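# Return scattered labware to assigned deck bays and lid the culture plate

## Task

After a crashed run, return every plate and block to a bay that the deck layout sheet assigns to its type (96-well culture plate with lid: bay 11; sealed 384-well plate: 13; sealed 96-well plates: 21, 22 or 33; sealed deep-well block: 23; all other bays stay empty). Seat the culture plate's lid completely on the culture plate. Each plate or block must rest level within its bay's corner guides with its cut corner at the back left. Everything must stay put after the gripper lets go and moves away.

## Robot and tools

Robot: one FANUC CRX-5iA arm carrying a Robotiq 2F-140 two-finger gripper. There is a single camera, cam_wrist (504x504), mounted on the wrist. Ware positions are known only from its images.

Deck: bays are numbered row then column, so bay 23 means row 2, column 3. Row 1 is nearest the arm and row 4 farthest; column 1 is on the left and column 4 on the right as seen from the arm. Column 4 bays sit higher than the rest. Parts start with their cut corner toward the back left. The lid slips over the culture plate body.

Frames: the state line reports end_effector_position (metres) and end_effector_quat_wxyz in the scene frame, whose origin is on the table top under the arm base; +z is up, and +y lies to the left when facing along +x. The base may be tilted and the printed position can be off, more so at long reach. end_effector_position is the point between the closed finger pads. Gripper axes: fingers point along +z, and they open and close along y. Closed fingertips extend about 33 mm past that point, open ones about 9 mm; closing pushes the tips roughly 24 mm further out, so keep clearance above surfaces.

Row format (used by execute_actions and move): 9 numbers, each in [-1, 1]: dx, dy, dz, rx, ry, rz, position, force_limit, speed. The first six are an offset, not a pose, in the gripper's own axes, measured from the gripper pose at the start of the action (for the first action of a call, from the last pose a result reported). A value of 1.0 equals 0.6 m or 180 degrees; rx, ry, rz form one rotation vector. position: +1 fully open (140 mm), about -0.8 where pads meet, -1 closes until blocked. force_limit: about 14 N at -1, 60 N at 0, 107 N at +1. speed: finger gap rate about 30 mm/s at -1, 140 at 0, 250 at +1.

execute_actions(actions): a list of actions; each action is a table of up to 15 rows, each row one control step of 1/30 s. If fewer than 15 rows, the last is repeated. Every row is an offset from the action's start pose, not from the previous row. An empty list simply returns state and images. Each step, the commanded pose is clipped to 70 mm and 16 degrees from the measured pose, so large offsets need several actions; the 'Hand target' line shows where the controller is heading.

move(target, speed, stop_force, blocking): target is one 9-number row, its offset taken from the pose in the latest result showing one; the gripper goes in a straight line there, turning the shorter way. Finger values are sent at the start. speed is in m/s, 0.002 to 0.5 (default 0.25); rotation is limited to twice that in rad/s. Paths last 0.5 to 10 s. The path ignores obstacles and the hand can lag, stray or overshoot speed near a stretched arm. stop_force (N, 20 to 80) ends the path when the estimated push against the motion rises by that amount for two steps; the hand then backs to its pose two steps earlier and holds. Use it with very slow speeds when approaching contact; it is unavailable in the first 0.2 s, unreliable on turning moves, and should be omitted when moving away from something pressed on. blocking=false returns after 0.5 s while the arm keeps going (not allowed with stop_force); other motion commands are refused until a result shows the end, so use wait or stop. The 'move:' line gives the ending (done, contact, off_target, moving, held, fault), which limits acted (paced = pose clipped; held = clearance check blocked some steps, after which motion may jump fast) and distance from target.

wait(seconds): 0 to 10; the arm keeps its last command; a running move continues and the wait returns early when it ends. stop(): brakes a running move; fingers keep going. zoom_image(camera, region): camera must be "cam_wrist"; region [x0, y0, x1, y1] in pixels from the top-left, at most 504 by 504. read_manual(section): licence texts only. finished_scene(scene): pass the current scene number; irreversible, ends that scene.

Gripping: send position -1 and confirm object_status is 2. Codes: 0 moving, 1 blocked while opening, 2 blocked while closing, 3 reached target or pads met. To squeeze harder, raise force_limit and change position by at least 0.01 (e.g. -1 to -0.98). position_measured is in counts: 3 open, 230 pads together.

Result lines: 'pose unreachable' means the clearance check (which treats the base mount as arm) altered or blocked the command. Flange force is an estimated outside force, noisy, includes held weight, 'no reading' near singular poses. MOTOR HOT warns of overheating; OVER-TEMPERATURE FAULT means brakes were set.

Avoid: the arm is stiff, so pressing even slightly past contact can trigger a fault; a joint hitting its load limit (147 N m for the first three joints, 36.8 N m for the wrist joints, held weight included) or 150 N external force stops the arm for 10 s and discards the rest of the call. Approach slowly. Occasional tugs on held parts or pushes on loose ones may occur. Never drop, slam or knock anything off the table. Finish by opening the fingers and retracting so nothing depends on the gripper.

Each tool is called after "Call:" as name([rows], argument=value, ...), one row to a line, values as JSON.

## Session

Call:
execute_actions(actions=[])

Scene clock: 0.00 s.
end_effector_position=(+0.5254, -0.1376, +0.5909) position_measured=3 object_status=3 end_effector_quat_wxyz=(-0.096, +0.987, -0.092, -0.086)
Joint positions: [ 0.265  0.131  0.219 -0.002 -1.657  1.308]
Joint velocities: [-0.    -0.     0.001  0.001  0.001  0.001]
Flange force (N, the push that the arm receives, along the gripper's own x y z axes): no reading
Hand target: +0.525, -0.138, +0.591; -0.096, +0.987, -0.092, -0.086

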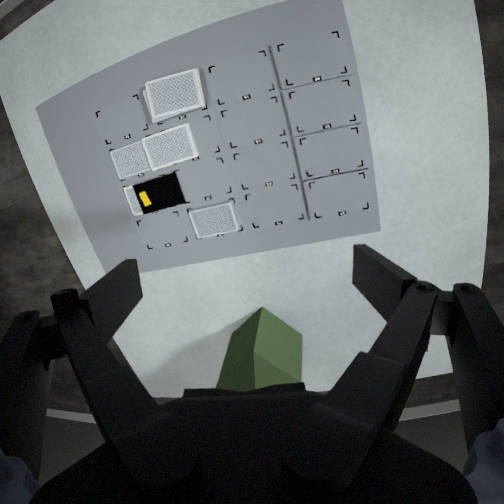

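Call:
move(target=[0,0,0.25,-0.0614,0.055,-0.0588,1,0,0], speed=0.35)

Call:
move(target=[-0.009,-0.535,0.59,0,0,-0.505,0.42,-0.6,0], speed=0.3)

Scene clock: 5.93 s.
end_effector_position=(+0.5023, -0.1072, +0.4457) position_measured=3 object_status=3 end_effector_quat_wxyz=(-0.000, +1.000, -0.000, -0.000)
Joint positions: [ 0.434  0.016 -0.364  0.266 -1.104  1.214]
Joint velocities: [ 0.003 -0.002 -0.008  0.006  0.005 -0.009]
Flange force (N, the push that the arm receives, along the gripper's own x y z axes): [4.2 -0.3 -3.1]
Hand target: +0.502, -0.107, +0.446; -0.000, +1.000, -0.000, -0.000
Off the commanded pose: 0.001 m, 0 deg.
move: done

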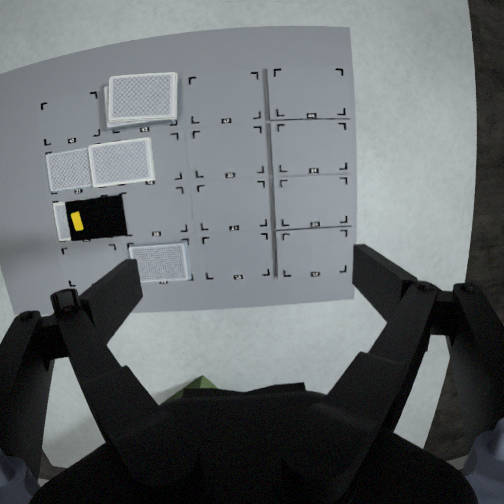

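Scene clock: 9.07 s.
end_effector_position=(+0.4971, +0.2129, +0.0919) position_measured=76 object_status=3 end_effector_quat_wxyz=(-0.000, +0.702, +0.712, -0.000)
Joint positions: [ 0.791  0.889 -0.38   0.741 -0.387  1.85 ]
Joint velocities: [-0.     0.002  0.002  0.001  0.     0.001]
Flange force (N, the push that the arm receives, along the gripper's own x y z axes): no reading
Hand target: +0.497, +0.213, +0.092; -0.000, +0.702, +0.712, -0.000
Off the commanded pose: 0.001 m, 0 deg.
move: done

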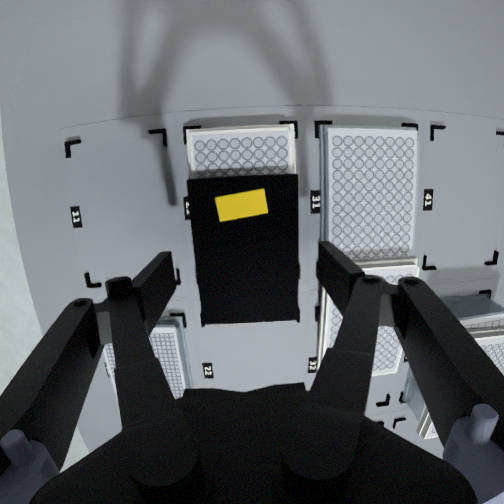

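Call:
move(target=[0,0,0.069,0,0,0,0.4,-0.6,-0.5], speed=0.05)

Call:
execute_actions([
  [[0,0,0,0,0,0,-1,-0.6,-0.7]],
])

Call:
move(target=[0,0,-0.015,0,-0.022,0,-1,-0.6,-0.7], speed=0.04)

Call:
move(target=[0.062,0,-0.003,0,0,0,-1,-0.6,-0.7], speed=0.04)

Call:
zoom_image(camera="cam_wrist", region=[150,140,350,240])

Scene clock: 14.63 s.
end_effector_position=(+0.4972, +0.2129, +0.0506) position_measured=78 object_status=3 end_effector_quat_wxyz=(-0.000, +0.702, +0.712, -0.001)
Joint positions: [ 0.739  0.974 -0.373  0.923 -0.324  1.71 ]
Joint velocities: [-0.007 -0.    -0.011  0.037  0.007 -0.032]
Flange force (N, the push that the arm receives, along the gripper's own x y z axes): no reading
Hand target: +0.497, +0.213, +0.051; -0.000, +0.702, +0.712, -0.000
Off the commanded pose: 0.000 m, 0 deg.
move: done

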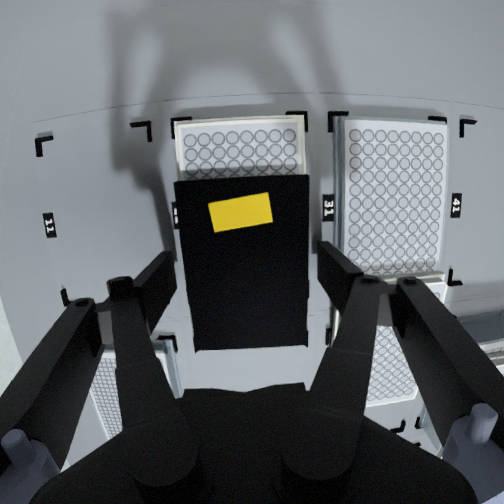

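Scene clock: 15.13 s.
end_effector_position=(+0.4972, +0.2128, +0.0506) position_measured=103 object_status=2 end_effector_quat_wxyz=(-0.000, +0.702, +0.712, -0.001)
Joint positions: [ 0.739  0.974 -0.373  0.923 -0.324  1.71 ]
Joint velocities: [ 0.001  0.    -0.    -0.001 -0.    -0.   ]
Flange force (N, the push that the arm receives, along the gripper's own x y z axes): no reading
Hand target: +0.497, +0.213, +0.051; -0.000, +0.702, +0.712, -0.000
Off the commanded pose: 0.000 m, 0 deg.

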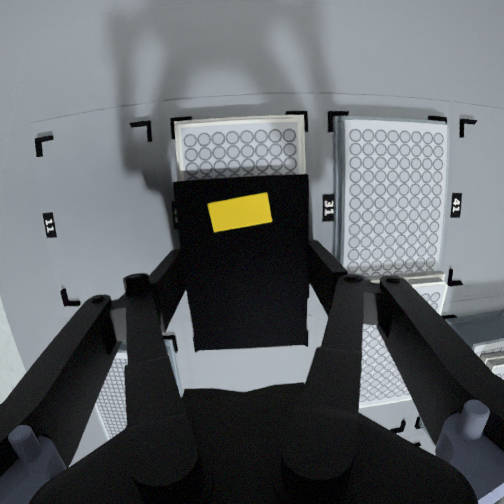

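Scene clock: 16.23 s.
end_effector_position=(+0.4971, +0.2129, +0.0596) position_measured=103 object_status=2 end_effector_quat_wxyz=(+0.024, +0.702, +0.712, -0.025)
Joint positions: [ 0.792  0.981 -0.336  0.858 -0.421  1.729]
Joint velocities: [ 0.005  0.002  0.008 -0.015 -0.011  0.011]
Flange force (N, the push that the arm receives, along the gripper's own x y z axes): no reading
Hand target: +0.497, +0.213, +0.060; +0.024, +0.702, +0.712, -0.025
Off the commanded pose: 0.000 m, 0 deg.
move: done

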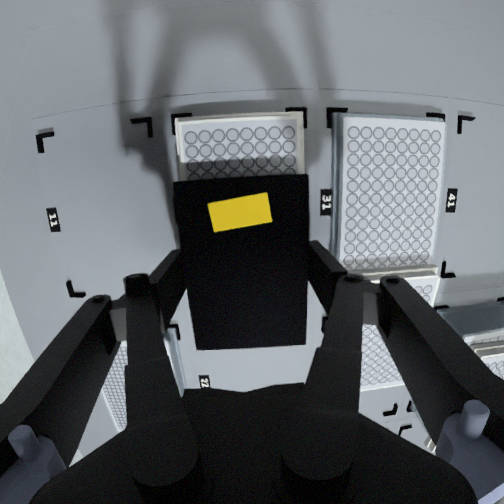

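Scene clock: 17.47 s.
end_effector_position=(+0.4965, +0.2501, +0.0588) position_measured=103 object_status=2 end_effector_quat_wxyz=(+0.024, +0.702, +0.712, -0.025)
Joint positions: [ 0.861  1.021 -0.257  0.759 -0.461  1.764]
Joint velocities: [ 0.002  0.002  0.006 -0.006 -0.005  0.005]
Flange force (N, the push that the arm receives, along the gripper's own x y z axes): [2.7 4.7 -2.8]
Hand target: +0.497, +0.250, +0.059; +0.024, +0.702, +0.712, -0.025
Off the commanded pose: 0.000 m, 0 deg.
move: done

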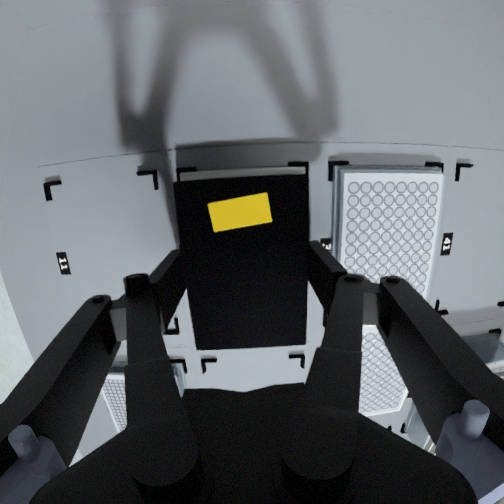

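Region (150, 140, 350, 240) of cam_wrist's 504x504 image, scaled by 2.520, with more detail than that image has.

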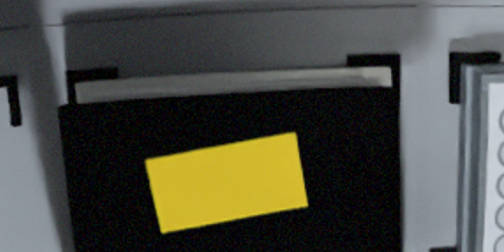

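Call:
move(target=[0.0057,0.001,0.003,0,0,0.002,-1,-0.6,-0.7], speed=0.01)

Call:
move(target=[0.0007,0,0.01,0,0,0,-1,-0.6,-0.7], speed=0.008)

Call:
zoom_image(camera="cam_wrist", region=[150,140,350,240])

Scene clock: 21.33 s.
end_effector_position=(+0.4970, +0.2533, +0.0568) position_measured=103 object_status=2 end_effector_quat_wxyz=(+0.024, +0.704, +0.709, -0.024)
Joint positions: [ 0.865  1.029 -0.246  0.754 -0.463  1.759]
Joint velocities: [ 0.001  0.001  0.002 -0.002 -0.    -0.002]
Flange force (N, the push that the arm receives, along the gripper's own x y z axes): [3.0 0.5 -5.8]
Hand target: +0.497, +0.253, +0.057; +0.024, +0.704, +0.709, -0.024
Off the commanded pose: 0.000 m, 0 deg.
move: done

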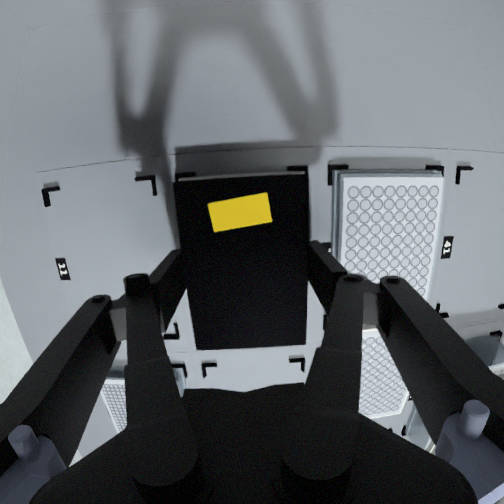

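Scene clock: 22.30 s.
end_effector_position=(+0.4971, +0.2533, +0.0508) position_measured=103 object_status=2 end_effector_quat_wxyz=(+0.024, +0.704, +0.709, -0.024)
Joint positions: [ 0.86   1.042 -0.243  0.77  -0.456  1.748]
Joint velocities: [-0.001  0.001  0.001  0.002  0.    -0.002]
Flange force (N, the push that the arm receives, along the gripper's own x y z axes): [4.4 5.3 -4.9]
Hand target: +0.497, +0.253, +0.051; +0.024, +0.704, +0.709, -0.024
Off the commanded pose: 0.000 m, 0 deg.
move: done

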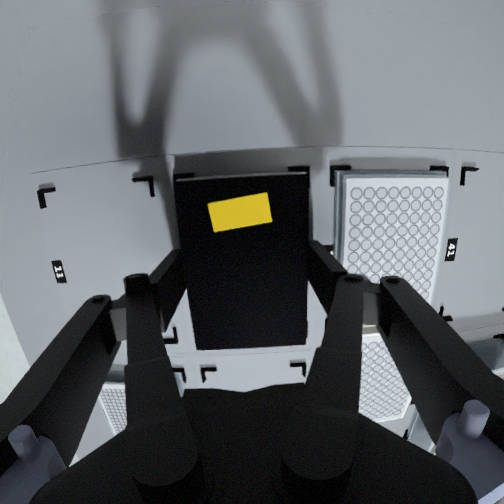

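Region (150, 140, 350, 240) of cam_wrist's 504x504 image, scaled by 2.520, with more detail than that image has.

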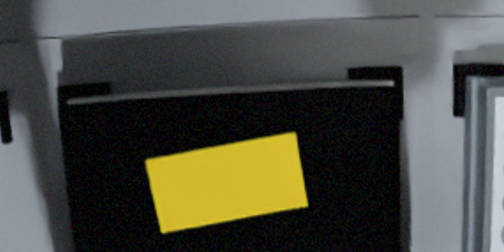

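Call:
move(target=[0.0007,0,0.01,0,0,0,-1,-0.6,-0.7], speed=0.006, stop_force=20)

Call:
execute_actions([
  [[0,0,0,0,0,0,0.38,-0.6,-0.5]],
])

Call:
move(target=[-0.012,0,-0.17,0,0.0218,0,0.38,-0.6,-0.5], speed=0.12)

Call:
move(target=[-0.3,0.36,0,0,0,0.025,0.6,-0.2,0], speed=0.2)

Scene clock: 27.57 s.
end_effector_position=(+0.4971, +0.2533, +0.0489) position_measured=103 object_status=2 end_effector_quat_wxyz=(+0.024, +0.704, +0.709, -0.024)
Joint positions: [ 0.858  1.045 -0.242  0.774 -0.453  1.744]
Joint velocities: [ 0.    -0.003 -0.002 -0.003 -0.003  0.004]
Flange force (N, the push that the arm receives, along the gripper's own x y z axes): [2.3 -7.7 -35.1]
Hand target: +0.497, +0.253, +0.049; +0.024, +0.704, +0.709, -0.025
Off the commanded pose: 0.004 m, 0 deg.
move: contact

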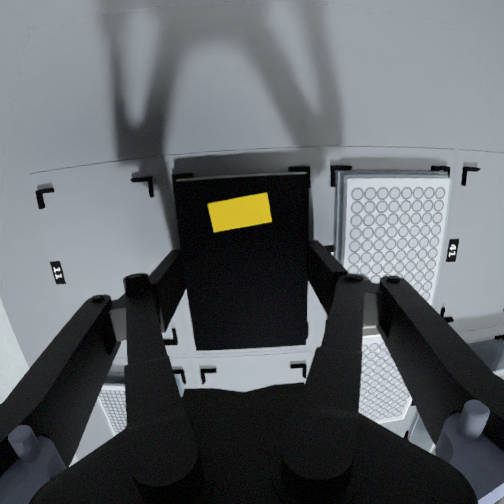

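Scene clock: 28.07 s.
end_effector_position=(+0.4971, +0.2533, +0.0489) position_measured=81 object_status=3 end_effector_quat_wxyz=(+0.024, +0.704, +0.709, -0.024)
Joint positions: [ 0.858  1.045 -0.242  0.774 -0.453  1.744]
Joint velocities: [ 0.     0.    -0.     0.001  0.    -0.   ]
Flange force (N, the push that the arm receives, along the gripper's own x y z axes): [4.9 4.3 -5.8]
Hand target: +0.497, +0.253, +0.049; +0.024, +0.704, +0.709, -0.024
Off the commanded pose: 0.000 m, 0 deg.

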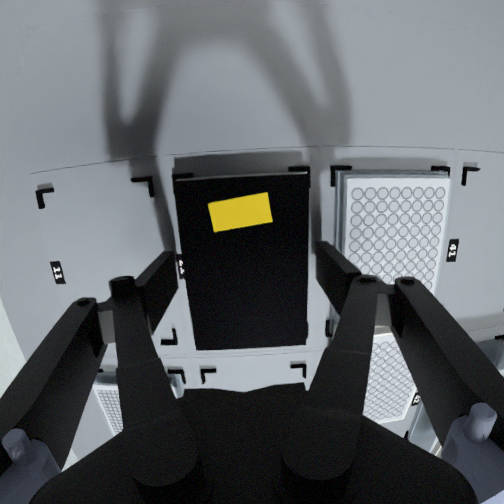

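Scene clock: 29.37 s.
end_effector_position=(+0.4969, +0.2532, +0.1510) position_measured=81 object_status=3 end_effector_quat_wxyz=(-0.000, +0.704, +0.710, -0.000)
Joint positions: [ 0.908  0.812 -0.31   0.526 -0.53   1.962]
Joint velocities: [ 0.    -0.001  0.003 -0.004 -0.003  0.004]
Flange force (N, the push that the arm receives, along the gripper's own x y z axes): [2.5 2.3 -3.6]
Hand target: +0.497, +0.253, +0.151; -0.000, +0.704, +0.710, -0.000
Off the commanded pose: 0.000 m, 0 deg.
move: done

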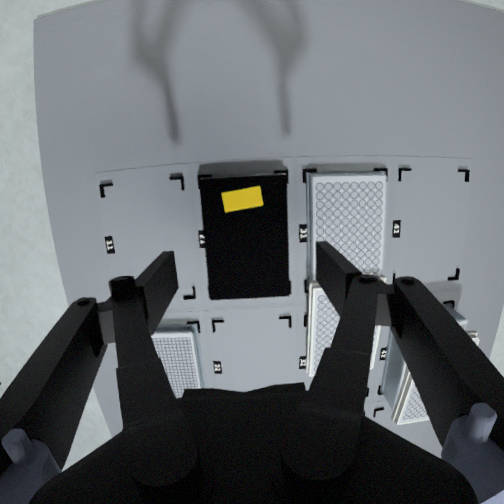

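Scene clock: 31.27 s.
end_effector_position=(+0.7146, +0.0755, +0.1511) position_measured=53 object_status=3 end_effector_quat_wxyz=(-0.000, +0.732, +0.682, -0.000)
Joint positions: [ 0.51   0.955  0.253  0.338 -0.816  2.523]
Joint velocities: [-0.001  0.003  0.006 -0.004 -0.005  0.003]
Flange force (N, the push that the arm receives, along the gripper's own x y z axes): [1.7 4.1 -1.3]
Hand target: +0.715, +0.075, +0.151; -0.000, +0.732, +0.682, -0.000
Off the commanded pose: 0.001 m, 0 deg.
move: done

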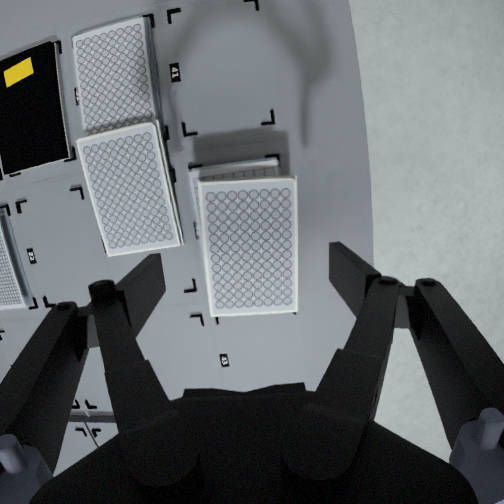

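Call:
move(target=[-0.017,0.009,0.09,0,0,0,0.5,-0.2,0], speed=0.08)

Scene clock: 33.73 s.
end_effector_position=(+0.7193, +0.0649, +0.0972) position_measured=66 object_status=3 end_effector_quat_wxyz=(-0.000, +0.732, +0.682, -0.000)
Joint positions: [ 0.475  1.051  0.301  0.354 -0.76   2.534]
Joint velocities: [-0.001  0.002  0.001 -0.001  0.    -0.   ]
Flange force (N, the push that the arm receives, along the gripper's own x y z axes): [-0.7 -2.2 -3.2]
Hand target: +0.719, +0.065, +0.097; -0.000, +0.732, +0.682, -0.000
Off the commanded pose: 0.000 m, 0 deg.
move: done

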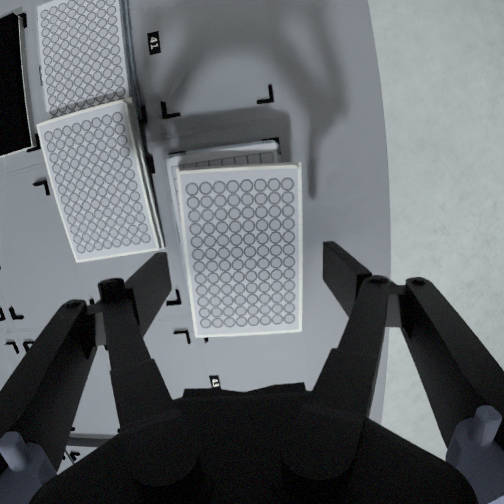

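Call:
move(target=[0,-0.002,0.016,0,0,0,0.5,-0.2,0], speed=0.03)

Call:
move(target=[0,0,0,0,0,0,-1,-0.2,-0.5])

Call:
move(target=[0,0,-0.017,0,0,-0.025,-1,-0.2,-0.5], speed=0.06)

Call:
move(target=[0.297,-0.01,0,0,0,0,-1,-0.2,-0.5], speed=0.15)

Call:
move(target=[0,0,0.063,0,0,0,-1,-0.2,-0.5], speed=0.05)

Call:
zoom_image(camera="cam_wrist", region=[130,130,360,370])

Scene clock: 40.10 s.
end_effector_position=(+0.7181, +0.0649, +0.0877) position_measured=66 object_status=3 end_effector_quat_wxyz=(-0.000, +0.732, +0.682, -0.000)
Joint positions: [ 0.472  1.066  0.303  0.358 -0.748  2.531]
Joint velocities: [-0.     0.001  0.001  0.001  0.001  0.002]
Flange force (N, the push that the arm receives, along the gripper's own x y z axes): [2.4 7.1 -0.7]
Hand target: +0.718, +0.065, +0.088; -0.000, +0.732, +0.682, -0.000
Off the commanded pose: 0.000 m, 0 deg.
move: done

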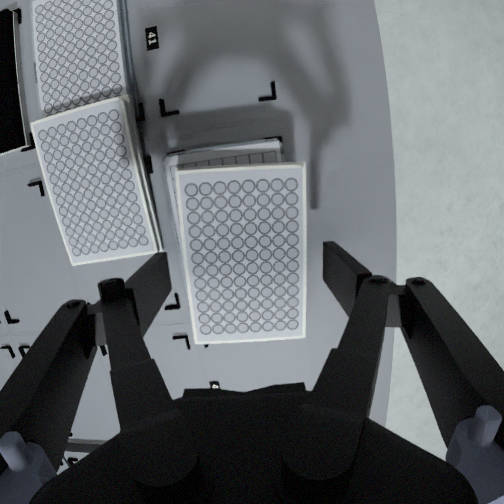

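Scene clock: 40.67 s.
end_effector_position=(+0.7182, +0.0649, +0.0877) position_measured=110 object_status=2 end_effector_quat_wxyz=(-0.000, +0.732, +0.682, -0.000)
Joint positions: [ 0.472  1.066  0.303  0.358 -0.748  2.531]
Joint velocities: [-0.    -0.    -0.001  0.    -0.     0.002]
Flange force (N, the push that the arm receives, along the gripper's own x y z axes): [1.1 -2.8 -16.1]
Hand target: +0.718, +0.065, +0.088; -0.000, +0.732, +0.682, -0.000
Off the commanded pose: 0.000 m, 0 deg.
move: done

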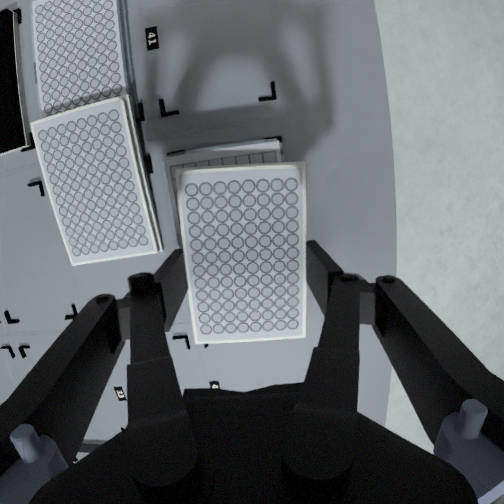

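Scene clock: 41.60 s.
end_effector_position=(+0.7181, +0.0649, +0.0979) position_measured=110 object_status=2 end_effector_quat_wxyz=(-0.000, +0.704, +0.710, -0.000)
Joint positions: [ 0.475  1.048  0.295  0.355 -0.758  2.61 ]
Joint velocities: [ 0.    -0.001 -0.001 -0.002 -0.002  0.006]
Flange force (N, the push that the arm receives, along the gripper's own x y z axes): [-0.1 4.5 -2.4]
Hand target: +0.718, +0.065, +0.098; -0.000, +0.704, +0.710, -0.000
Off the commanded pose: 0.000 m, 0 deg.
move: done

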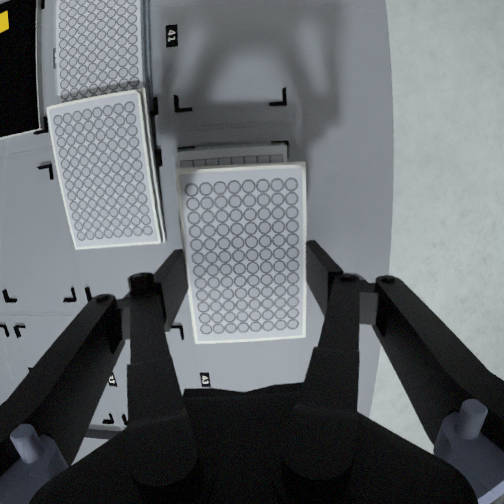

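Scene clock: 43.20 s.
end_effector_position=(+0.7105, +0.2430, +0.0977) position_measured=110 object_status=2 end_effector_quat_wxyz=(-0.001, +0.704, +0.710, -0.000)
Joint positions: [ 0.703  1.191  0.485  0.339 -0.861  2.413]
Joint velocities: [ 0.002  0.002  0.003 -0.002 -0.004 -0.001]
Flange force (N, the push that the arm receives, along the gripper's own x y z axes): [4.8 10.1 0.4]
Hand target: +0.710, +0.243, +0.098; -0.001, +0.704, +0.710, -0.000
Off the commanded pose: 0.000 m, 0 deg.
move: done

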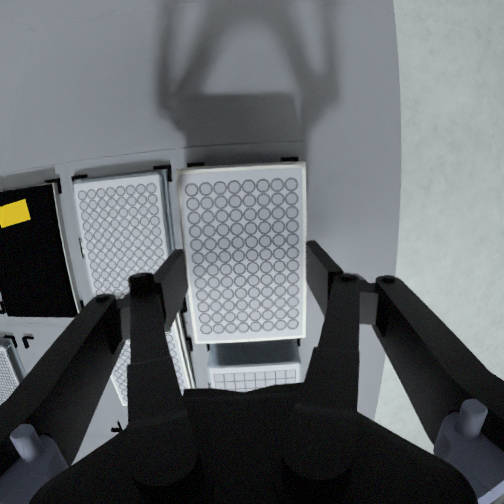

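Scene clock: 44.30 s.
end_effector_position=(+0.7105, +0.2430, +0.0600) position_measured=110 object_status=2 end_effector_quat_wxyz=(-0.000, +0.704, +0.710, -0.000)
Joint positions: [ 0.689  1.261  0.525  0.349 -0.829  2.412]
Joint velocities: [-0.     0.002  0.002  0.001 -0.001  0.003]
Flange force (N, the push that the arm receives, along the gripper's own x y z axes): [5.0 10.0 0.8]
Hand target: +0.711, +0.243, +0.060; -0.000, +0.704, +0.710, -0.000
Off the commanded pose: 0.000 m, 0 deg.
move: done

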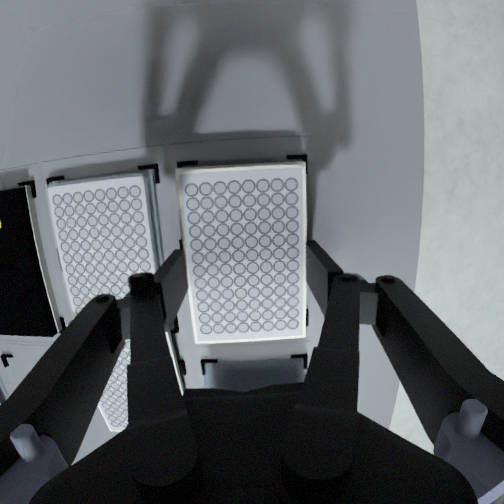

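Region (130, 130, 360, 370) of cam_wrist's 504x504 image, scaled by 2.100, with more detail than that image has; it fills the left 483 columns of this view, and the rest is white.

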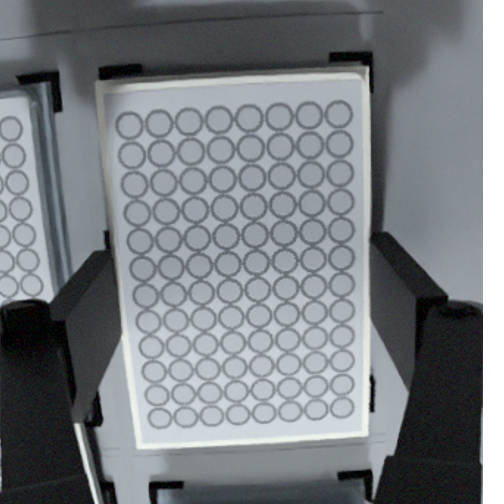

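Call:
move(target=[0.002,0.0022,0.011,0,0,-0.002,-1,-0.2,-0.5], speed=0.015)

Call:
zoom_image(camera="cam_wrist", region=[130,130,360,370])

Scene clock: 47.37 s.
end_effector_position=(+0.7119, +0.2442, +0.0535) position_measured=110 object_status=2 end_effector_quat_wxyz=(-0.000, +0.702, +0.712, +0.000)
Joint positions: [ 0.687  1.277  0.543  0.349 -0.829  2.42 ]
Joint velocities: [-0.     0.003  0.004 -0.    -0.001  0.002]
Flange force (N, the push that the arm receives, along the gripper's own x y z axes): [2.5 3.7 -0.6]
Hand target: +0.712, +0.244, +0.053; -0.000, +0.702, +0.712, -0.000
Off the commanded pose: 0.000 m, 0 deg.
move: done

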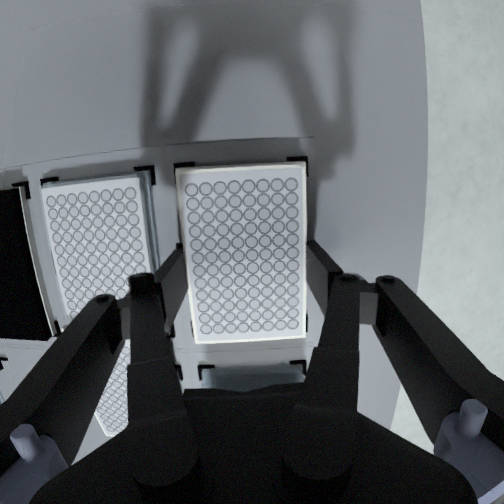

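Region (130, 130, 360, 370) of cam_wrist's 504x504 image, scaled by 2.100, with more detail than that image has; it fills the left 483 columns of this view, and the rest is white.

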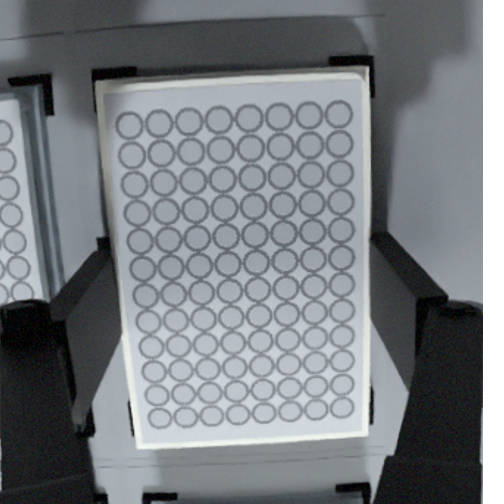

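Call:
move(target=[0,0,0.02,0,0,0,-1,-0.2,-0.5], speed=0.004, stop_force=20)

Call:
execute_actions([
  [[0,0,0,0,0,0,0.35,-0.2,-0.5]],
])

Call:
move(target=[0,0,-0.09,0,0,0,0.35,-0.2,-0.5], speed=0.1)

Call:
move(target=[-0.195,-0.182,0,0,0.036,0,0.35,-0.2,0], speed=0.15)

Scene clock: 54.07 s.
end_effector_position=(+0.7120, +0.2443, +0.0468) position_measured=110 object_status=2 end_effector_quat_wxyz=(-0.000, +0.702, +0.712, +0.000)
Joint positions: [ 0.685  1.29   0.552  0.35  -0.824  2.421]
Joint velocities: [ 0.    -0.003 -0.002  0.001  0.    -0.   ]
Flange force (N, the push that the arm receives, along the gripper's own x y z axes): [4.3 -6.3 -31.0]
Hand target: +0.712, +0.244, +0.047; -0.000, +0.702, +0.712, +0.000
Off the commanded pose: 0.005 m, 0 deg.
move: contact

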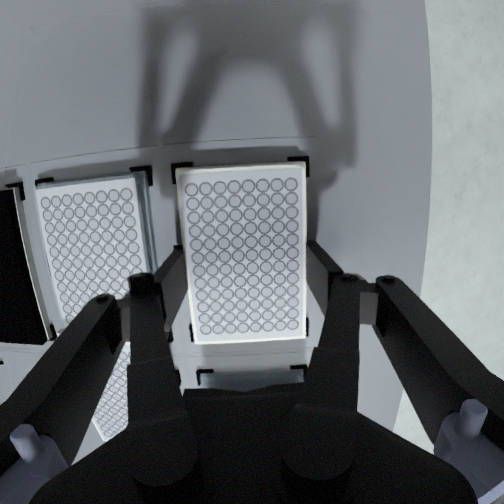

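Scene clock: 54.57 s.
end_effector_position=(+0.7120, +0.2442, +0.0468) position_measured=85 object_status=3 end_effector_quat_wxyz=(-0.000, +0.702, +0.712, +0.000)
Joint positions: [ 0.685  1.29   0.552  0.35  -0.824  2.421]
Joint velocities: [-0.     0.    -0.    -0.001 -0.001 -0.   ]
Flange force (N, the push that the arm receives, along the gripper's own x y z axes): [2.7 6.5 -0.9]
Hand target: +0.712, +0.244, +0.047; -0.000, +0.702, +0.712, +0.000
Off the commanded pose: 0.000 m, 0 deg.

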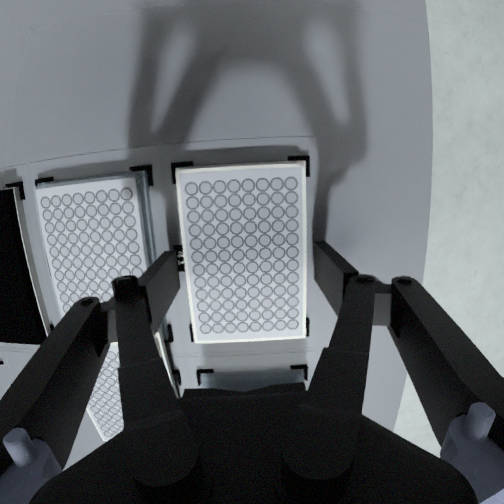

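Scene clock: 55.50 s.
end_effector_position=(+0.7120, +0.2442, +0.1007) position_measured=85 object_status=3 end_effector_quat_wxyz=(-0.000, +0.702, +0.712, +0.000)
Joint positions: [ 0.704  1.19   0.492  0.337 -0.868  2.421]
Joint velocities: [ 0.    -0.002 -0.    -0.001  0.    -0.   ]
Flange force (N, the push that the arm receives, along the gripper's own x y z axes): [2.0 3.6 -1.3]
Hand target: +0.712, +0.244, +0.101; -0.000, +0.702, +0.712, +0.000
Off the commanded pose: 0.000 m, 0 deg.
move: done

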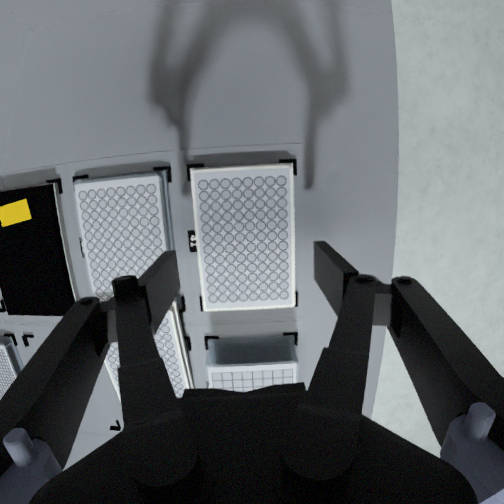

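Scene clock: 57.00 s.
end_effector_position=(+0.6046, +0.1255, +0.1007) position_measured=85 object_status=3 end_effector_quat_wxyz=(-0.040, +0.701, +0.711, +0.040)
Joint positions: [ 0.562  0.889 -0.092  0.3   -0.5    2.533]
Joint velocities: [-0.001 -0.002 -0.004 -0.001  0.003  0.001]
Flange force (N, the push that the arm receives, along the gripper's own x y z axes): [0.9 6.2 -0.9]
Hand target: +0.605, +0.125, +0.101; -0.040, +0.701, +0.711, +0.040
Off the commanded pose: 0.000 m, 0 deg.
move: done

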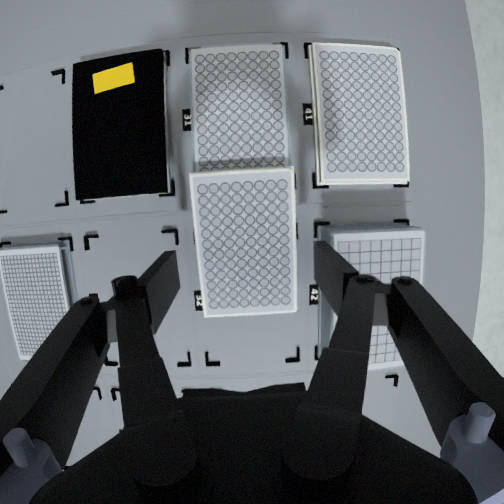

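Call:
move(target=[-0.007,0,0.078,0,0,-0.006,0.33,-0.2,0], speed=0.04)

Call:
move(target=[0,0,0,0,0,0,-1,-0.2,-0.7])

Call:
move(target=[0,0,-0.018,0,-0.036,0.006,-1,-0.2,-0.5], speed=0.05)

Call:
move(target=[-0.076,0,0,0,0,0,-1,-0.2,-0.5], speed=0.06)

Call:
zoom_image(camera="cam_wrist", region=[130,130,360,370])

Scene clock: 64.13 s.
end_effector_position=(+0.6046, +0.1265, +0.0539) position_measured=87 object_status=3 end_effector_quat_wxyz=(-0.040, +0.694, +0.717, +0.040)
Joint positions: [ 0.542  0.985 -0.056  0.334 -0.439  2.532]
Joint velocities: [-0.     0.002  0.001 -0.     0.001 -0.001]
Flange force (N, the push that the arm receives, along the gripper's own x y z axes): [1.6 -1.5 -3.0]
Hand target: +0.605, +0.126, +0.054; -0.040, +0.694, +0.717, +0.040
Off the commanded pose: 0.000 m, 0 deg.
move: done

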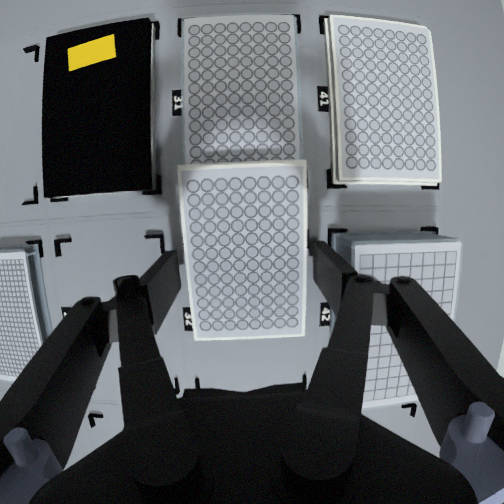

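Scene clock: 64.63 s.
end_effector_position=(+0.6046, +0.1265, +0.0538) position_measured=110 object_status=2 end_effector_quat_wxyz=(-0.040, +0.694, +0.717, +0.040)
Joint positions: [ 0.542  0.985 -0.056  0.334 -0.439  2.532]
Joint velocities: [ 0.    -0.     0.     0.     0.     0.002]
Flange force (N, the push that the arm receives, along the gripper's own x y z axes): [1.4 -1.5 -26.7]
Hand target: +0.605, +0.126, +0.054; -0.040, +0.694, +0.717, +0.040
Off the commanded pose: 0.000 m, 0 deg.
move: done

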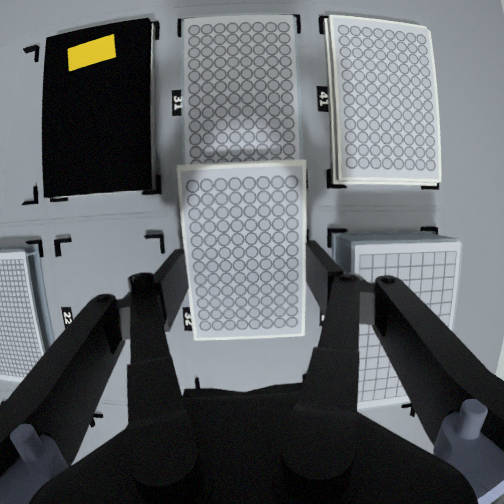

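Scene clock: 66.03 s.
end_effector_position=(+0.6046, +0.1252, +0.0645) position_measured=110 object_status=2 end_effector_quat_wxyz=(+0.000, +0.702, +0.712, +0.000)
Joint positions: [ 0.586  0.979 -0.1    0.553 -0.49   2.267]
Joint velocities: [ 0.002 -0.001 -0.006  0.016  0.001 -0.018]
Flange force (N, the push that the arm receives, along the gripper's own x y z axes): [2.9 0.9 -3.7]
Hand target: +0.605, +0.125, +0.065; +0.000, +0.702, +0.712, +0.000
Off the commanded pose: 0.000 m, 0 deg.
move: done

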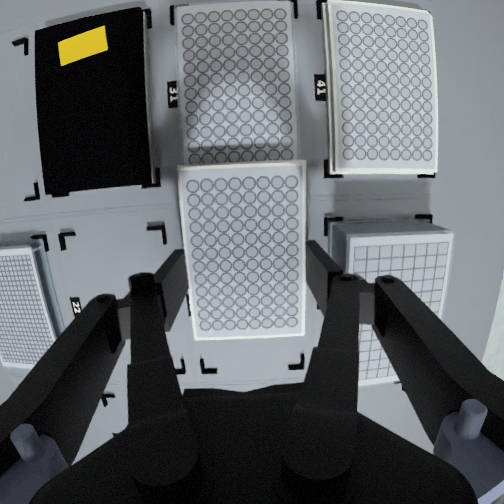

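Scene clock: 67.13 s.
end_effector_position=(+0.6053, +0.0797, +0.0645) position_measured=110 object_status=2 end_effector_quat_wxyz=(+0.000, +0.702, +0.712, +0.000)
Joint positions: [ 0.515  0.949 -0.137  0.569 -0.467  2.32 ]
Joint velocities: [-0.001 -0.001 -0.     0.     0.001 -0.   ]
Flange force (N, the push that the arm receives, along the gripper's own x y z axes): [-2.7 5.9 -3.1]
Hand target: +0.605, +0.080, +0.065; +0.000, +0.702, +0.712, +0.000
Off the commanded pose: 0.000 m, 0 deg.
move: done

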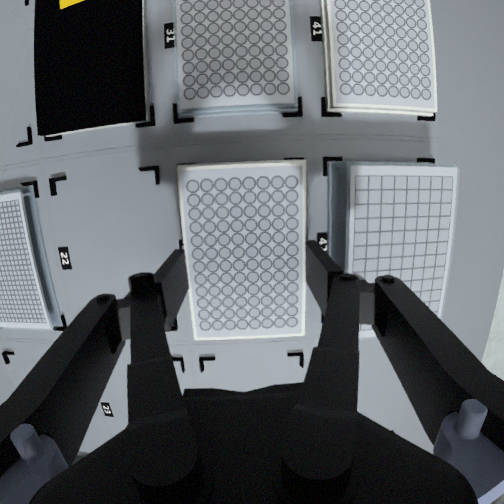

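Region (130, 130, 360, 370) of cam_wrist's 504x504 image, scaled by 2.100, with more detail than that image has; it fills the left 483 columns of this view, and the rest is white.

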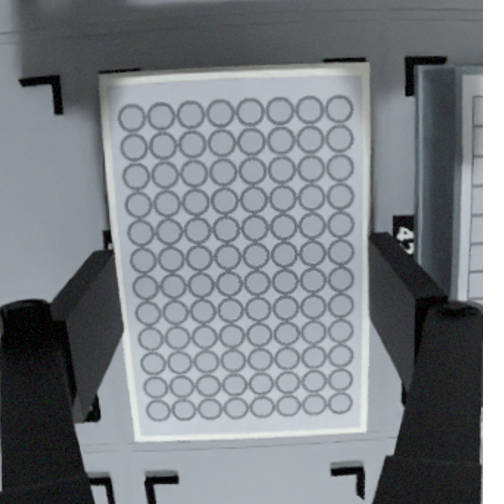

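Call:
move(target=[-0.004,0,0.017,0,0,-0.004,-1,-0.2,-0.5], speed=0.02)

Call:
zoom_image(camera="cam_wrist", region=[130,130,360,370])

Scene clock: 70.20 s.
end_effector_position=(+0.6054, +0.0773, +0.0544) position_measured=110 object_status=2 end_effector_quat_wxyz=(+0.000, +0.698, +0.716, +0.000)
Joint positions: [ 0.505  0.968 -0.133  0.586 -0.452  2.323]
Joint velocities: [-0.001  0.001 -0.     0.     0.001 -0.001]
Flange force (N, the push that the arm receives, along the gripper's own x y z axes): [1.0 6.8 -1.6]
Hand target: +0.605, +0.077, +0.054; +0.000, +0.698, +0.716, +0.000
Off the commanded pose: 0.000 m, 0 deg.
move: done

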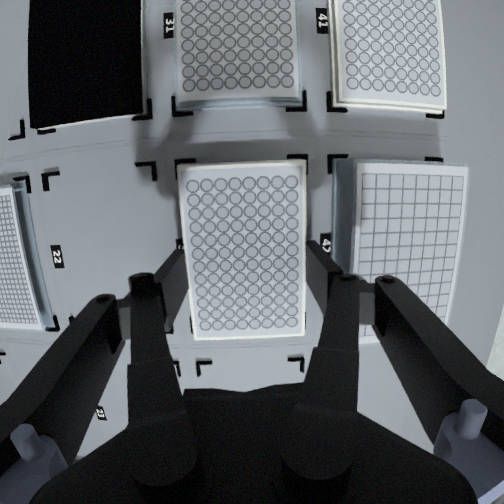

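Region (130, 130, 360, 370) of cam_wrist's 504x504 image, scaled by 2.100, with more detail than that image has; it fills the left 483 columns of this view, and the rest is white.

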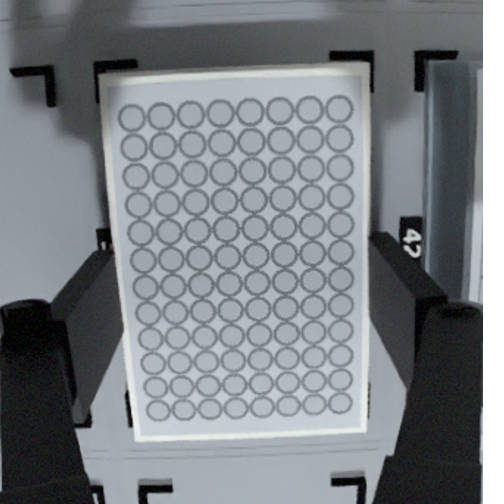

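Call:
move(target=[0.0003,-0.0007,0.003,0,0,0.0015,-1,-0.2,-0.5], speed=0.01)

Call:
move(target=[0,0,0.02,0,0,0,-1,-0.2,-0.5], speed=0.004, stop_force=20)

Call:
execute_actions([
  [[0,0,0,0,0,0,0.3,-0.2,-0.5]],
])

Call:
move(target=[-0.04,0,-0.2,0,0,0,0.3,-0.2,-0.5], speed=0.12)

Call:
zoom_image(camera="cam_wrist", region=[90,0,410,290])

Scene clock: 76.13 s.
end_effector_position=(+0.6050, +0.0774, +0.0526) position_measured=110 object_status=2 end_effector_quat_wxyz=(+0.000, +0.699, +0.715, +0.000)
Joint positions: [ 0.504  0.971 -0.133  0.59  -0.449  2.315]
Joint velocities: [-0.     0.    -0.     0.002  0.    -0.002]
Flange force (N, the push that the arm receives, along the gripper's own x y z axes): [0.5 5.1 -2.7]
Hand target: +0.605, +0.077, +0.053; +0.000, +0.699, +0.715, +0.000
Off the commanded pose: 0.000 m, 0 deg.
move: done

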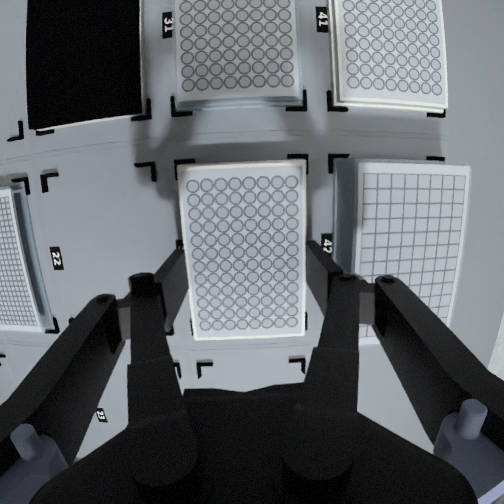

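Scene clock: 77.77 s.
end_effector_position=(+0.6051, +0.0775, +0.0475) position_measured=110 object_status=2 end_effector_quat_wxyz=(+0.000, +0.700, +0.715, +0.000)
Joint positions: [ 0.501  0.982 -0.129  0.599 -0.443  2.308]
Joint velocities: [-0.    -0.003 -0.    -0.004 -0.001  0.004]
Flange force (N, the push that the arm receives, along the gripper's own x y z axes): [10.2 -4.0 -40.2]
Hand target: +0.605, +0.077, +0.048; +0.000, +0.699, +0.715, +0.000
Off the commanded pose: 0.007 m, 0 deg.
move: contact

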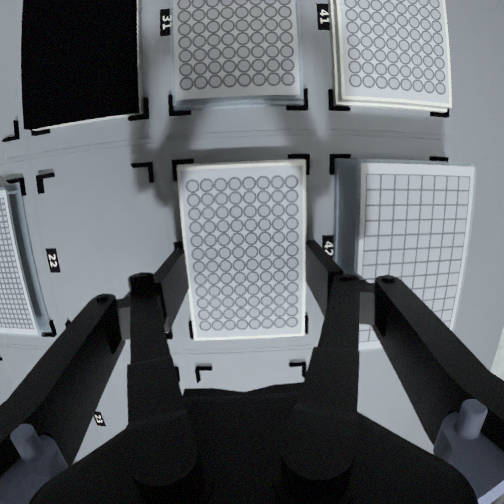

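Scene clock: 78.27 s.
end_effector_position=(+0.6051, +0.0774, +0.0475) position_measured=91 object_status=3 end_effector_quat_wxyz=(+0.000, +0.700, +0.715, +0.000)
Joint positions: [ 0.501  0.982 -0.129  0.599 -0.443  2.309]
Joint velocities: [ 0.     0.     0.001 -0.001 -0.001 -0.002]
Flange force (N, the push that the arm receives, along the gripper's own x y z axes): [1.6 5.5 -2.4]
Hand target: +0.605, +0.077, +0.047; +0.000, +0.700, +0.715, +0.000
Off the commanded pose: 0.000 m, 0 deg.

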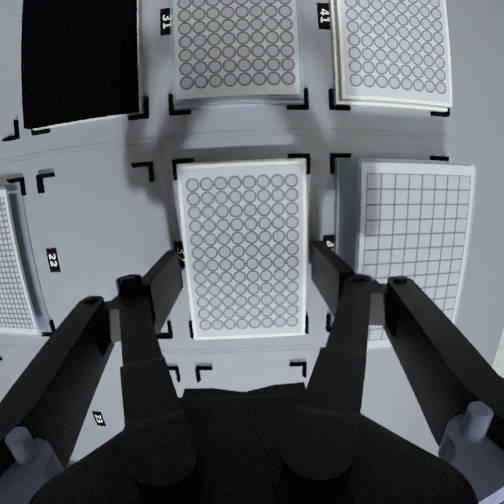

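Scene clock: 79.70 s.
end_effector_position=(+0.6053, +0.0536, +0.1673) position_measured=91 object_status=3 end_effector_quat_wxyz=(+0.000, +0.699, +0.715, +0.000)
Joint positions: [ 0.53   0.73  -0.192  0.436 -0.614  2.467]
Joint velocities: [ 0.    -0.002  0.002 -0.002 -0.002  0.003]
Flange force (N, the push that the arm receives, along the gripper's own x y z axes): [2.3 6.8 -1.7]
Hand target: +0.605, +0.054, +0.167; +0.000, +0.699, +0.715, +0.000
Off the commanded pose: 0.000 m, 0 deg.
move: done

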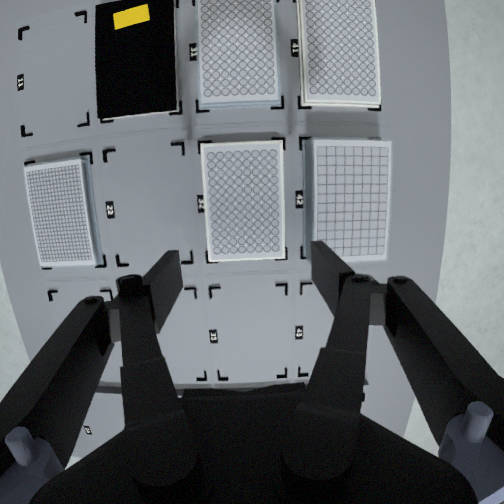

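Region (90, 0, 410, 290) of cam_wrist's 504x504 image, scaled by 1.575, with more detail than that image has; it fills the top 457 rows of this view, and the rest is white.

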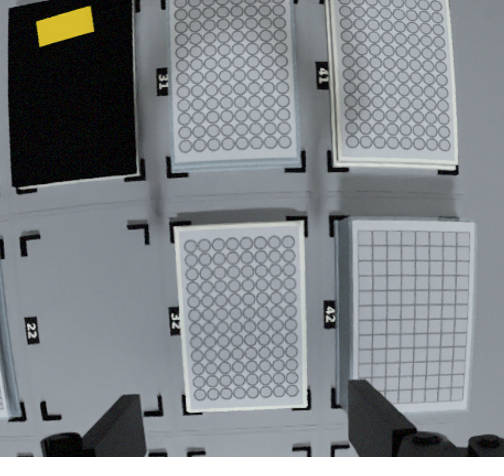

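Call:
finished_scene(scene=2)

The scene is finished: the task was done.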